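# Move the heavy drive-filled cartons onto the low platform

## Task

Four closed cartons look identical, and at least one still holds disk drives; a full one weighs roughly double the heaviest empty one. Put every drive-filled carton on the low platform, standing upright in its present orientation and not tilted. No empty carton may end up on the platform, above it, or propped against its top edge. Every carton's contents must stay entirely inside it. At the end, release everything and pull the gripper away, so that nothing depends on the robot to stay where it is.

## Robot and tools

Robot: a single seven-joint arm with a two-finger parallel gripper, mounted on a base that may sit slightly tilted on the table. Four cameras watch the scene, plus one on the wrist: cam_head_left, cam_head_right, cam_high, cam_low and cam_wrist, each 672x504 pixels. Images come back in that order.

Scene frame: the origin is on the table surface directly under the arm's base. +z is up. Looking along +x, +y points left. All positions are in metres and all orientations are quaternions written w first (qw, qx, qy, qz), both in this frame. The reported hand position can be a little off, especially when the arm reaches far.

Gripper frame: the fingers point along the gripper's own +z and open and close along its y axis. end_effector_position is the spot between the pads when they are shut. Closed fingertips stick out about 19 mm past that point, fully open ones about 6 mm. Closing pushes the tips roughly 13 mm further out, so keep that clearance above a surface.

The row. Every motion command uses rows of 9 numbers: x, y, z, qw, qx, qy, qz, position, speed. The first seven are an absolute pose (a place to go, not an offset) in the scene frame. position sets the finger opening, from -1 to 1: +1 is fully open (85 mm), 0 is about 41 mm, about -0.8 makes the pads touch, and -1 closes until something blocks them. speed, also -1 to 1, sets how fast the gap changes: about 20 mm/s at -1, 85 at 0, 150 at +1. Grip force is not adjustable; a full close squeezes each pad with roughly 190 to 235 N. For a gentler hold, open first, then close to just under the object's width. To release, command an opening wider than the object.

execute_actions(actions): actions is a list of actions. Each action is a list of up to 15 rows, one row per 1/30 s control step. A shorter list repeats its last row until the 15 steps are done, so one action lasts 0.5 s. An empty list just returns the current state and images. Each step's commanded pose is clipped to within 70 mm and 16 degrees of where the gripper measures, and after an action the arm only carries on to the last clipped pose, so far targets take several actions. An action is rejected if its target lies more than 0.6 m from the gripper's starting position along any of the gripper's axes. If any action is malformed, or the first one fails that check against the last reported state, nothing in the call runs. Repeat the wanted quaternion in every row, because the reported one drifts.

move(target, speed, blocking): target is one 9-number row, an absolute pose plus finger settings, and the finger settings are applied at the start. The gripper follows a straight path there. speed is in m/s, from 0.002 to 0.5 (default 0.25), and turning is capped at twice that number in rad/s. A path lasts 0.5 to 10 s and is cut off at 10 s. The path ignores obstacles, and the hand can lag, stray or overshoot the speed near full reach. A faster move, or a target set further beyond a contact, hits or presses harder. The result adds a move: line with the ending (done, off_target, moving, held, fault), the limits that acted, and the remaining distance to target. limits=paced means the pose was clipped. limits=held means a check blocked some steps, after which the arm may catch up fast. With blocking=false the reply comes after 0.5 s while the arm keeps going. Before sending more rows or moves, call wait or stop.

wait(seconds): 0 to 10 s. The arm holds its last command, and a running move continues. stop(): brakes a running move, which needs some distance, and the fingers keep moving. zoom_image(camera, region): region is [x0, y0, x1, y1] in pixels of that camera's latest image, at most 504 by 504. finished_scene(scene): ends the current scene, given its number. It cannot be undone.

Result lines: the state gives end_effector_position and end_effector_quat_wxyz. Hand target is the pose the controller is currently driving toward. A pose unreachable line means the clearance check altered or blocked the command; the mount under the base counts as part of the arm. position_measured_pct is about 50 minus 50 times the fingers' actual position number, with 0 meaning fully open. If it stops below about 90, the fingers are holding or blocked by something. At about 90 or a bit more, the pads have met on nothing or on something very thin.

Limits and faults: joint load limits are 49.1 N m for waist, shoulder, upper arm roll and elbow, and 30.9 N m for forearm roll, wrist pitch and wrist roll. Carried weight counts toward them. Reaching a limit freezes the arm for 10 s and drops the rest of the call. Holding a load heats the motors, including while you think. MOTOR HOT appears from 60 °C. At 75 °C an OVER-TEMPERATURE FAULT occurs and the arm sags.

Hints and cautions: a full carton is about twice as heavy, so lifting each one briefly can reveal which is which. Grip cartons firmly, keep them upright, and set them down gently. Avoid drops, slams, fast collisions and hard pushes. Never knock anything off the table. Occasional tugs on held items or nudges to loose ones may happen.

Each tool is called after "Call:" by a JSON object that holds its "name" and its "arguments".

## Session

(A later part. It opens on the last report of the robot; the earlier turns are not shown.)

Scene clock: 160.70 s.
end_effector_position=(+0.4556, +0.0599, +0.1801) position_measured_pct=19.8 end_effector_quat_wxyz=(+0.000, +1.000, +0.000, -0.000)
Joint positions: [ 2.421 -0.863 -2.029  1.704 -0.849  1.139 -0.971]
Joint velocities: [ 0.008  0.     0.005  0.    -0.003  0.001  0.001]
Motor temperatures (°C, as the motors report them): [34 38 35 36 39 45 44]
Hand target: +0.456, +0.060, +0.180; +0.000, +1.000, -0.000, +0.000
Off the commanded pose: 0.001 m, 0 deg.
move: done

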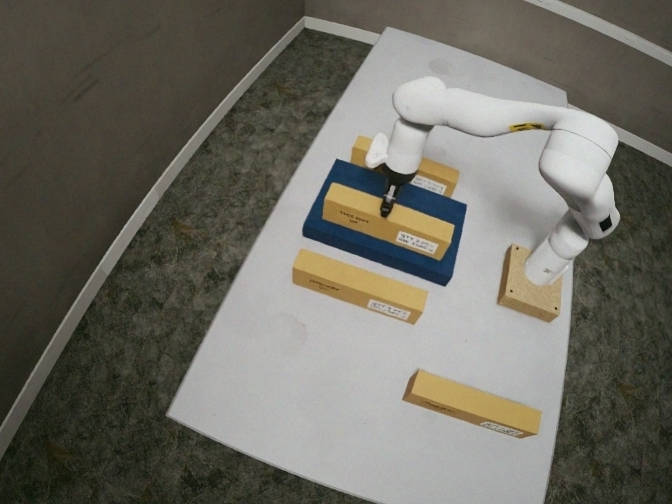

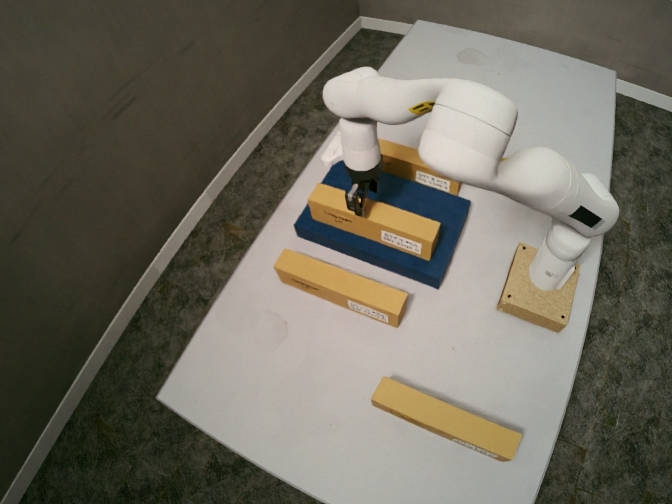

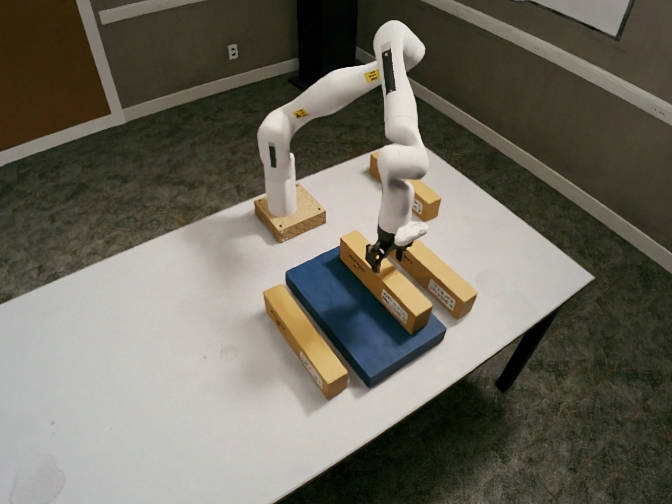

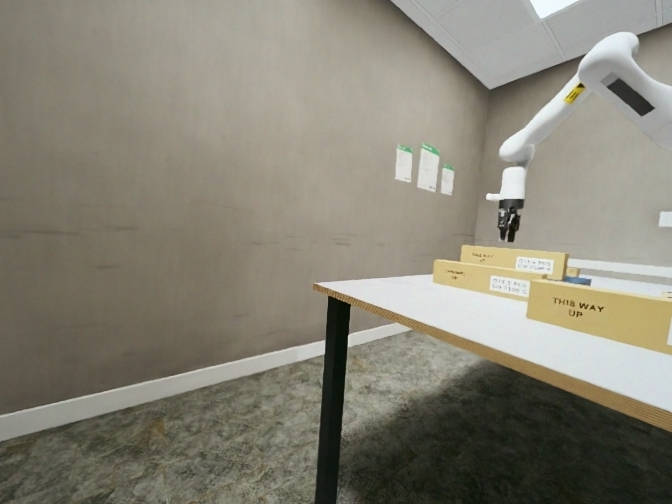

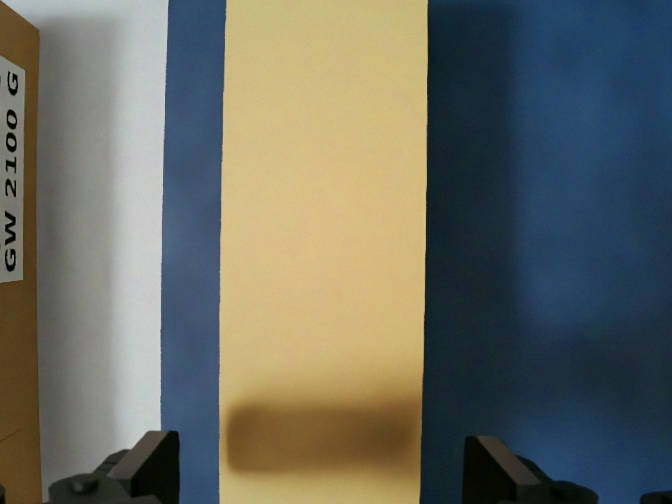

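Centred. Sag barely depends on z, so only a small lift is needed.

Call:
{"name": "move", "arguments": {"target": [0.455,0.06,0.11,0,1,0,0,0.6,0], "speed": 0.06}}

Call:
{"name": "move", "arguments": {"target": [0.455,0.06,0.11,0,1,0,0,-1,0]}}

Call:
{"name": "move", "arguments": {"target": [0.455,0.06,0.15,0,1,0,0,-1,0], "speed": 0.05}}

Scene clock: 162.23 s.
end_effector_position=(+0.4549, +0.0599, +0.1100) position_measured_pct=19.8 end_effector_quat_wxyz=(+0.000, +1.000, -0.000, +0.000)
Joint positions: [ 2.466 -0.961 -2.129  1.77  -0.972  1.002 -0.883]
Joint velocities: [ 0.003 -0.002  0.001  0.    -0.001 -0.     0.   ]
Motor temperatures (°C, as the motors report them): [34 38 35 36 39 45 44]
Hand target: +0.455, +0.060, +0.110; +0.000, +1.000, -0.000, -0.000
Off the commanded pose: 0.000 m, 0 deg.
move: done

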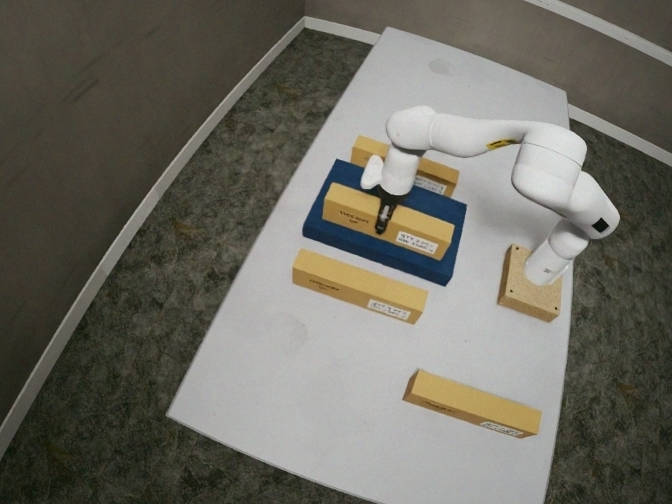

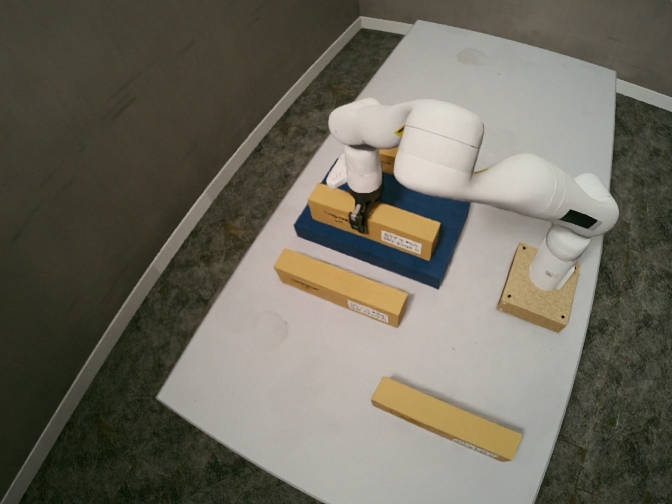

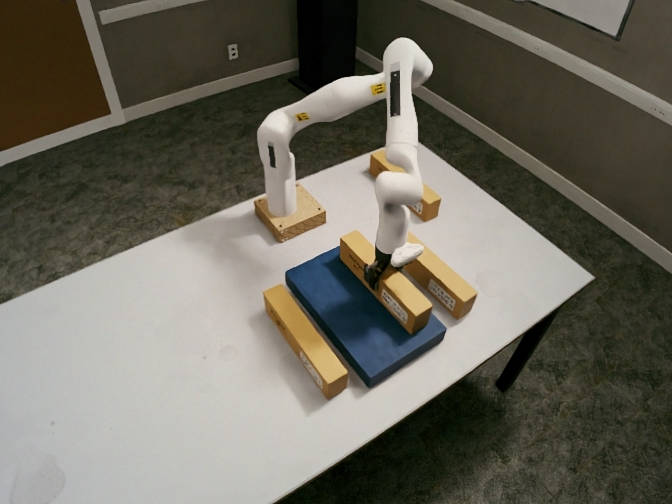

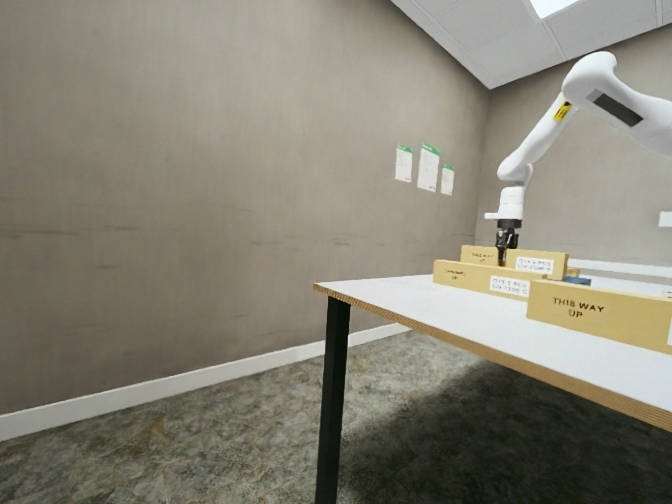

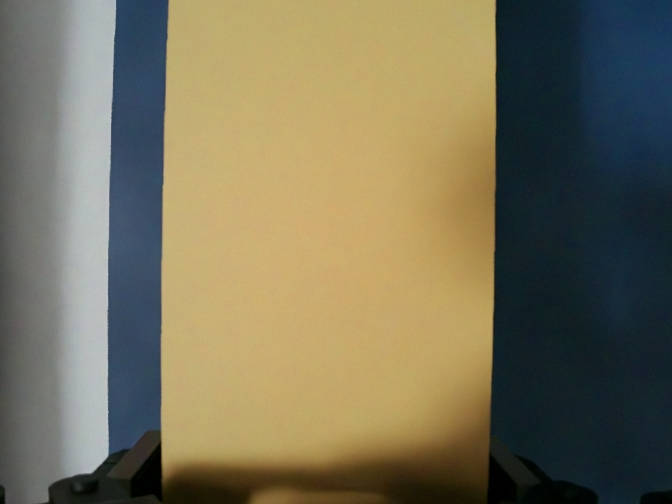

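Scene clock: 162.93 s.
end_effector_position=(+0.4549, +0.0598, +0.1106) position_measured_pct=36.1 end_effector_quat_wxyz=(-0.000, +1.000, +0.000, +0.000)
Joint positions: [ 2.466 -0.96  -2.129  1.77  -0.971  1.003 -0.884]
Joint velocities: [-0.     0.    -0.001  0.    -0.003  0.    -0.   ]
Motor temperatures (°C, as the motors report them): [34 38 35 36 39 45 44]
Hand target: +0.455, +0.060, +0.110; -0.000, +1.000, +0.000, -0.000
Off the commanded pose: 0.001 m, 0 deg.
move: done

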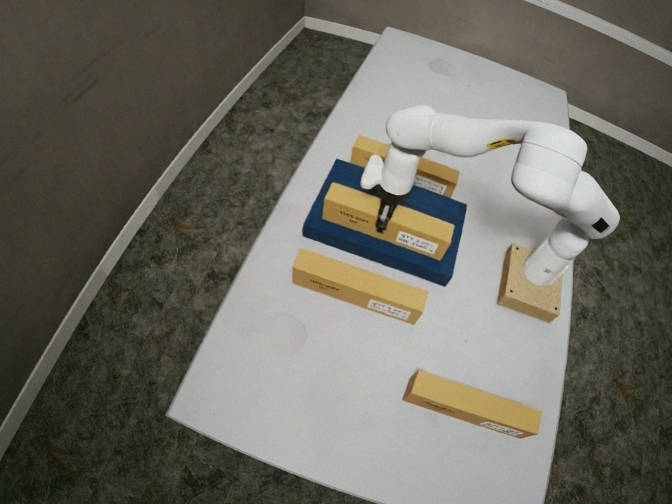

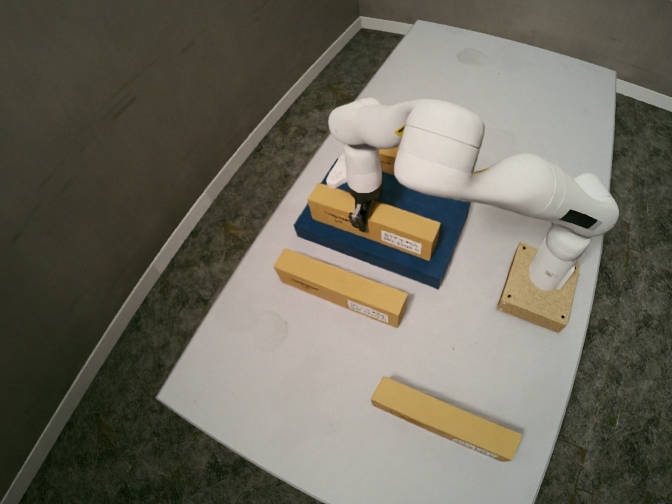

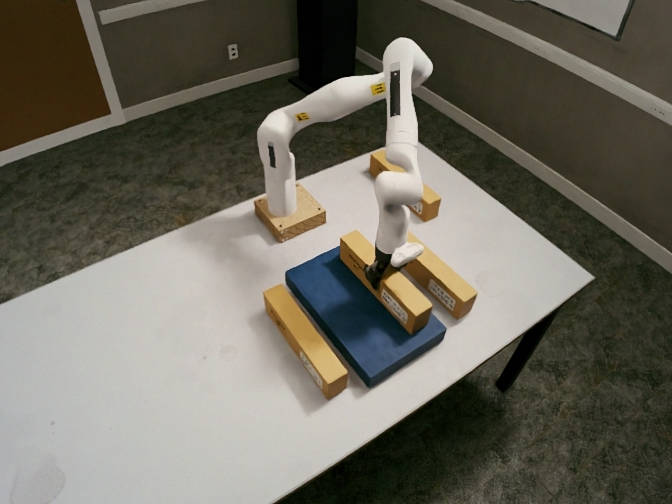

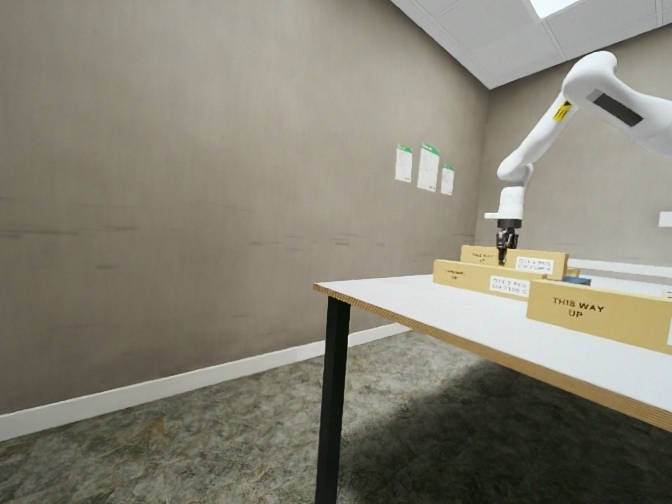

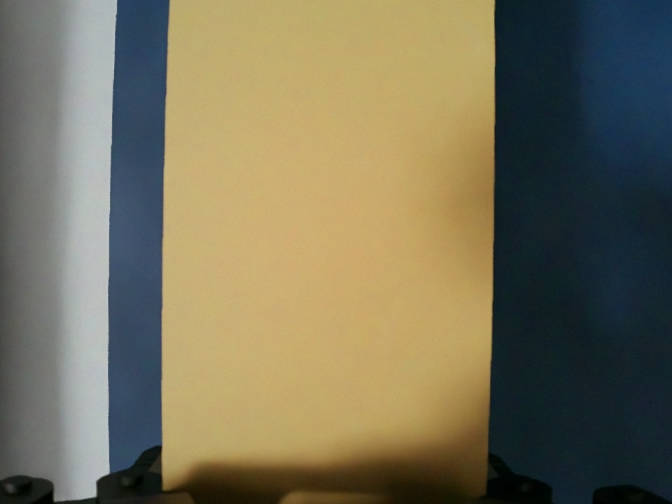

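Scene clock: 164.00 s.
end_effector_position=(+0.4516, +0.0602, +0.1448) position_measured_pct=36.1 end_effector_quat_wxyz=(+0.002, +1.000, +0.000, -0.006)
Joint positions: [ 2.439 -0.913 -2.076  1.742 -0.9    1.077 -0.934]
Joint velocities: [-0.003 -0.     0.    -0.    -0.003  0.003  0.001]
Motor temperatures (°C, as the motors report them): [34 38 35 36 39 45 44]
Hand target: +0.455, +0.060, +0.150; -0.000, +1.000, +0.000, +0.000
Off the commanded pose: 0.006 m, 1 deg.
move: off_target

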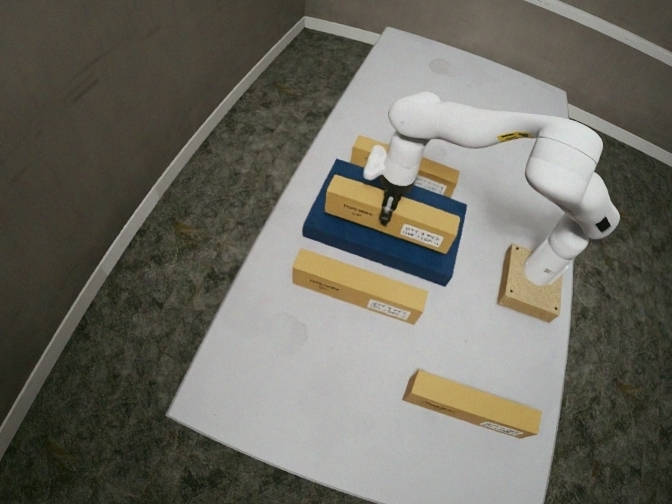

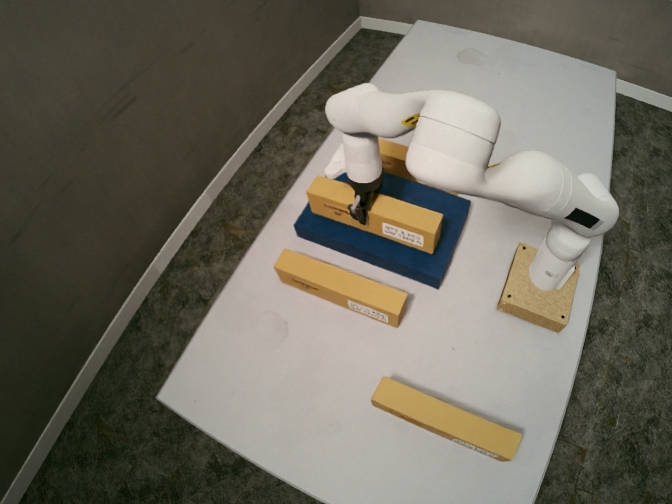

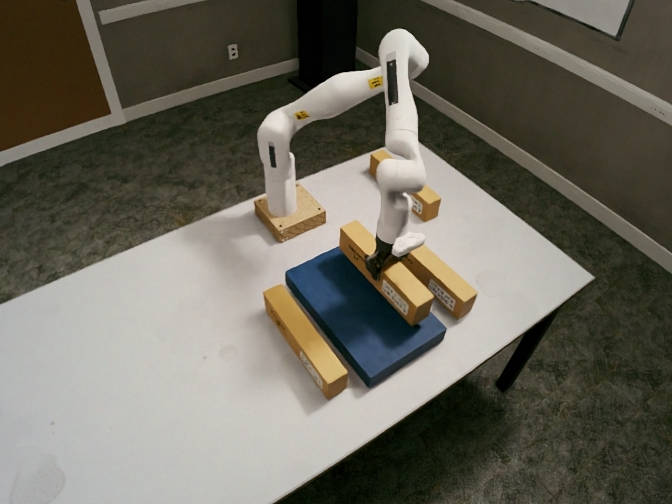

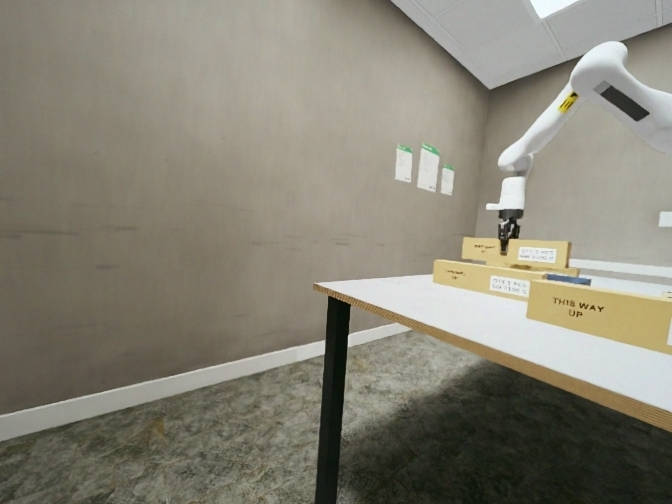

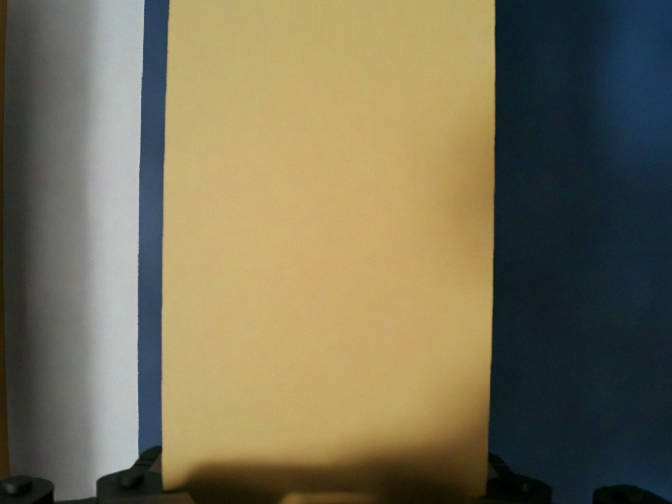

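A sags 5.2 mm against 2.6 mm, exactly double, so the other carton is a decoy. Putting A back.

Call:
{"name": "move", "arguments": {"target": [0.455,0.06,0.112,0,1,0,0,-1,0], "speed": 0.04}}

Call:
{"name": "move", "arguments": {"target": [0.455,0.06,0.112,0,1,0,0,0.6,0]}}

Call:
{"name": "move", "arguments": {"target": [0.455,0.06,0.26,0,1,0,0,0.6,0], "speed": 0.12}}

Scene clock: 165.23 s.
end_effector_position=(+0.4518, +0.0599, +0.1108) position_measured_pct=36.1 end_effector_quat_wxyz=(+0.000, +1.000, -0.000, -0.004)
Joint positions: [ 2.463 -0.961 -2.125  1.773 -0.968  1.01  -0.885]
Joint velocities: [ 0.    -0.    -0.     0.    -0.002  0.001  0.001]
Motor temperatures (°C, as the motors report them): [34 38 35 36 39 45 44]
Hand target: +0.455, +0.060, +0.112; +0.000, +1.000, -0.000, -0.000
Off the commanded pose: 0.003 m, 0 deg.
move: done

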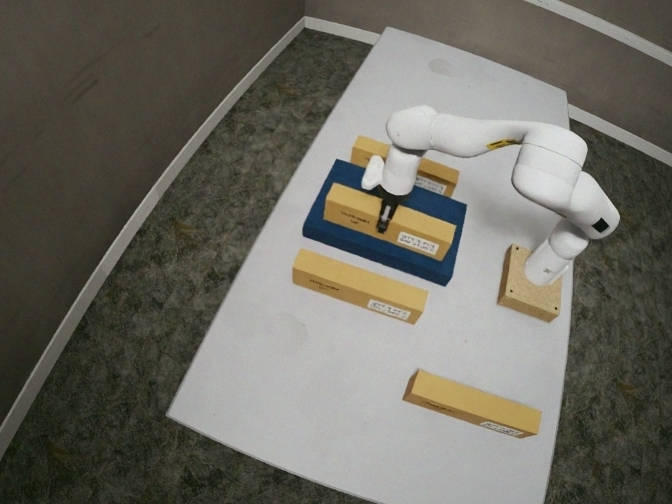

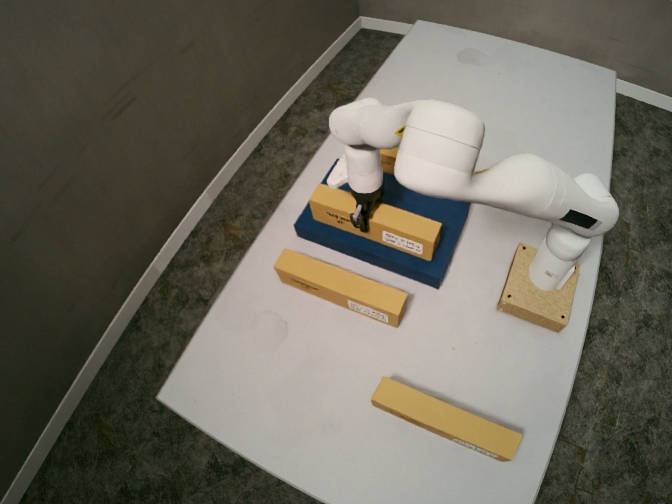

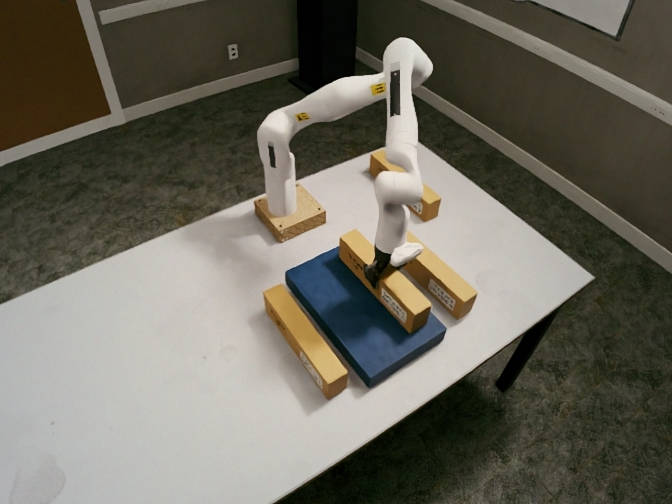

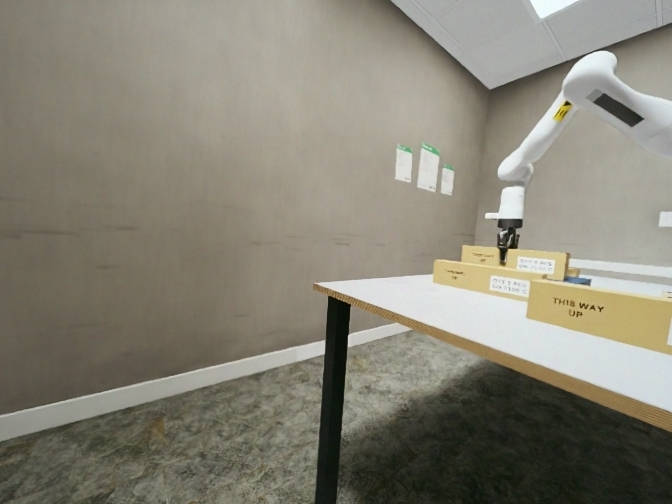

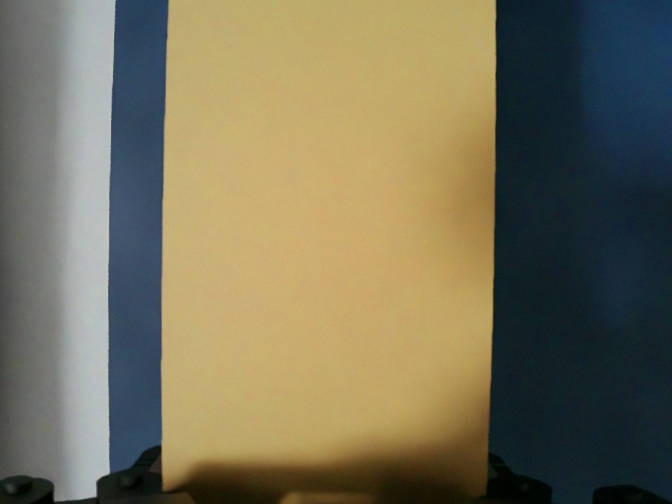

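Scene clock: 165.93 s.
end_effector_position=(+0.4550, +0.0600, +0.1120) position_measured_pct=19.8 end_effector_quat_wxyz=(-0.000, +1.000, +0.000, -0.000)
Joint positions: [ 2.463 -0.96  -2.124  1.769 -0.97   1.008 -0.885]
Joint velocities: [-0.001  0.     0.002  0.    -0.001 -0.001 -0.001]
Motor temperatures (°C, as the motors report them): [34 38 35 36 39 45 44]
Hand target: +0.455, +0.060, +0.112; -0.000, +1.000, +0.000, -0.000
Off the commanded pose: 0.000 m, 0 deg.
move: done

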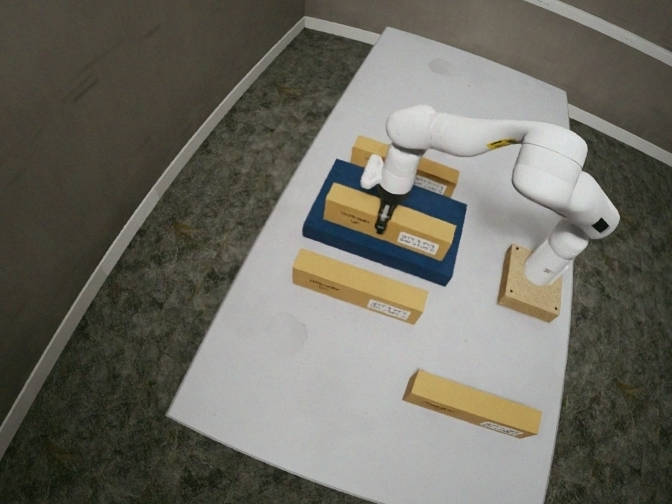

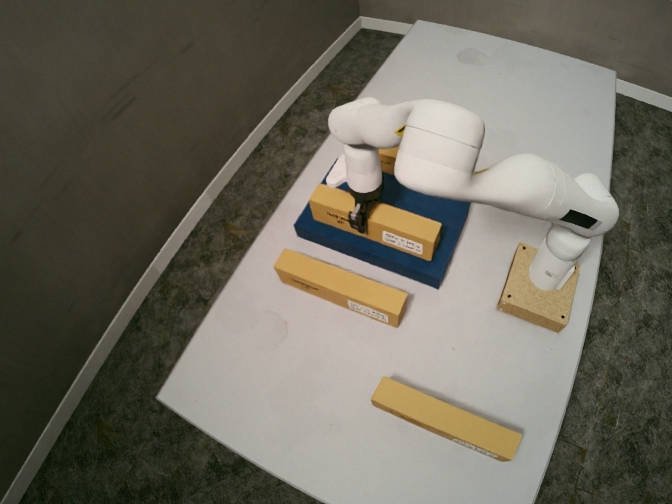

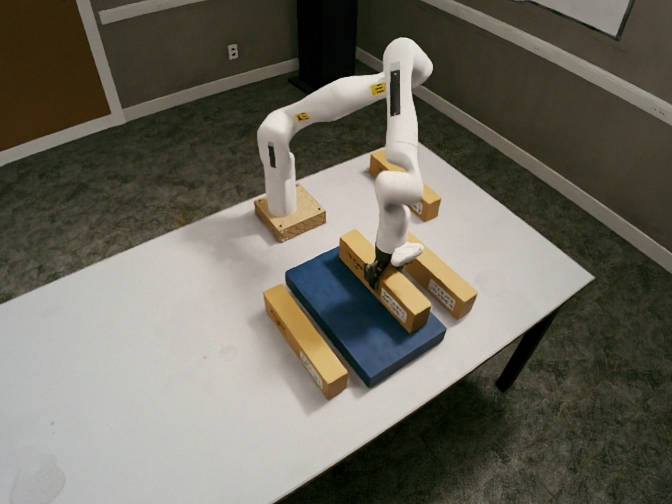

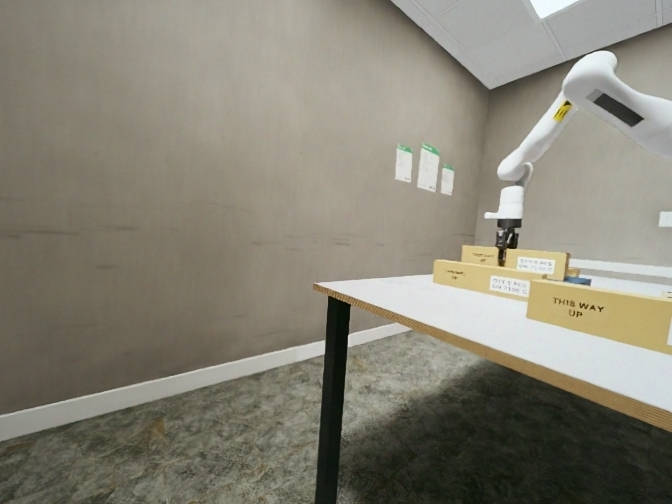

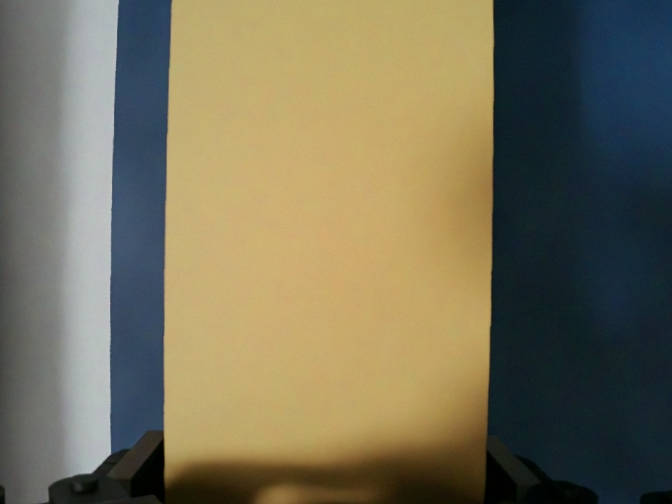

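Scene clock: 167.50 s.
end_effector_position=(+0.4553, +0.0604, +0.2600) position_measured_pct=19.8 end_effector_quat_wxyz=(-0.000, +1.000, +0.000, -0.000)
Joint positions: [ 2.385 -0.764 -1.937  1.589 -0.734  1.309 -1.06 ]
Joint velocities: [-0.003  0.002  0.    -0.001  0.001  0.001  0.001]
Motor temperatures (°C, as the motors report them): [34 38 35 36 39 45 44]
Hand target: +0.455, +0.061, +0.260; -0.000, +1.000, +0.000, +0.000
Off the commanded pose: 0.001 m, 0 deg.
move: done

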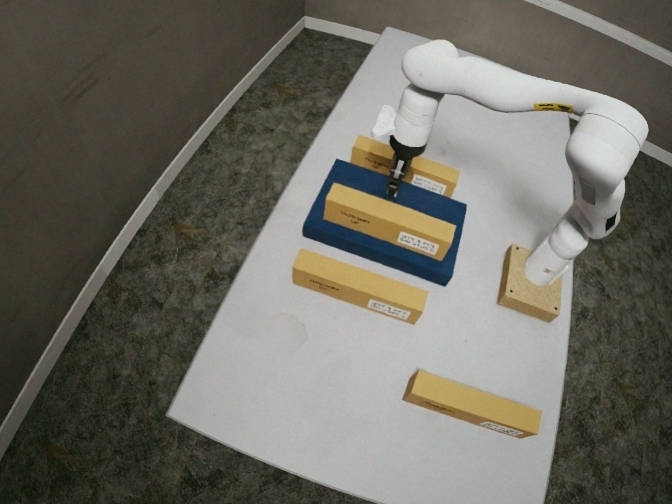

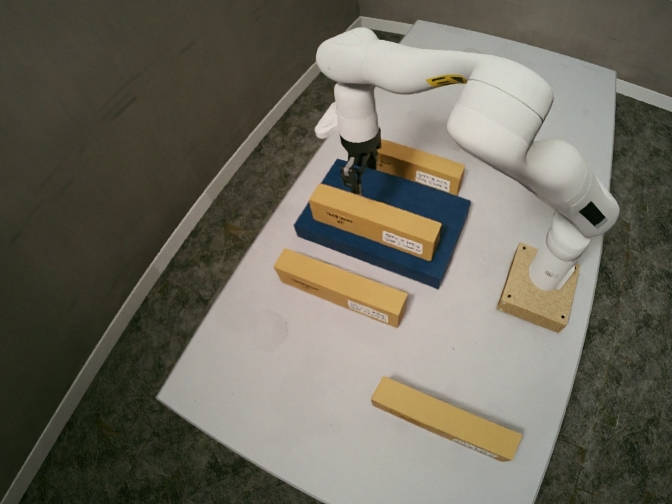

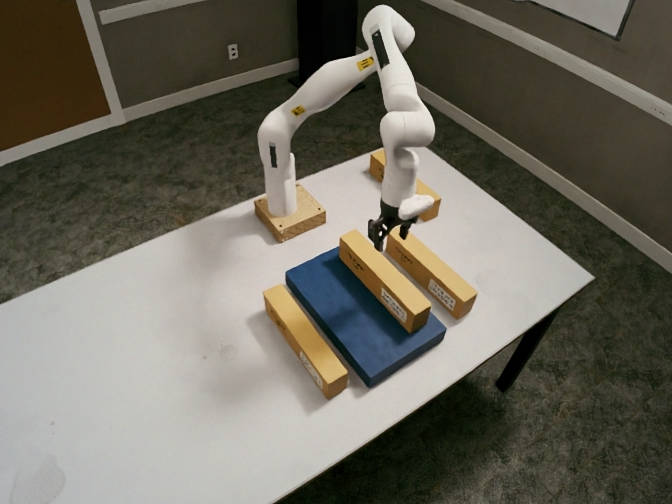

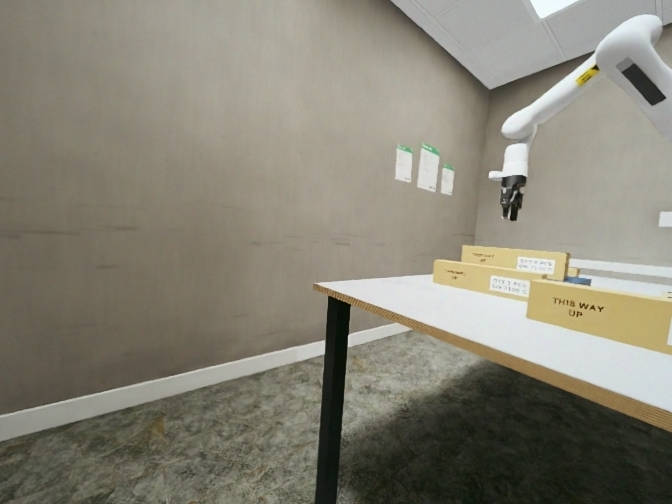

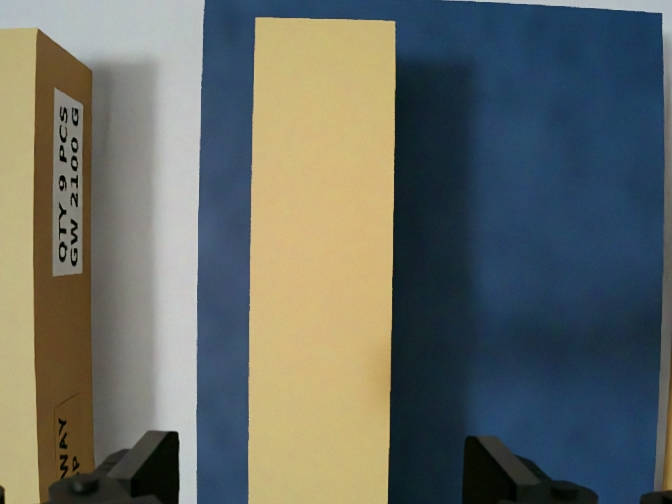

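Call:
{"name": "finished_scene", "arguments": {"scene": 2}}

The scene is finished: the task was done.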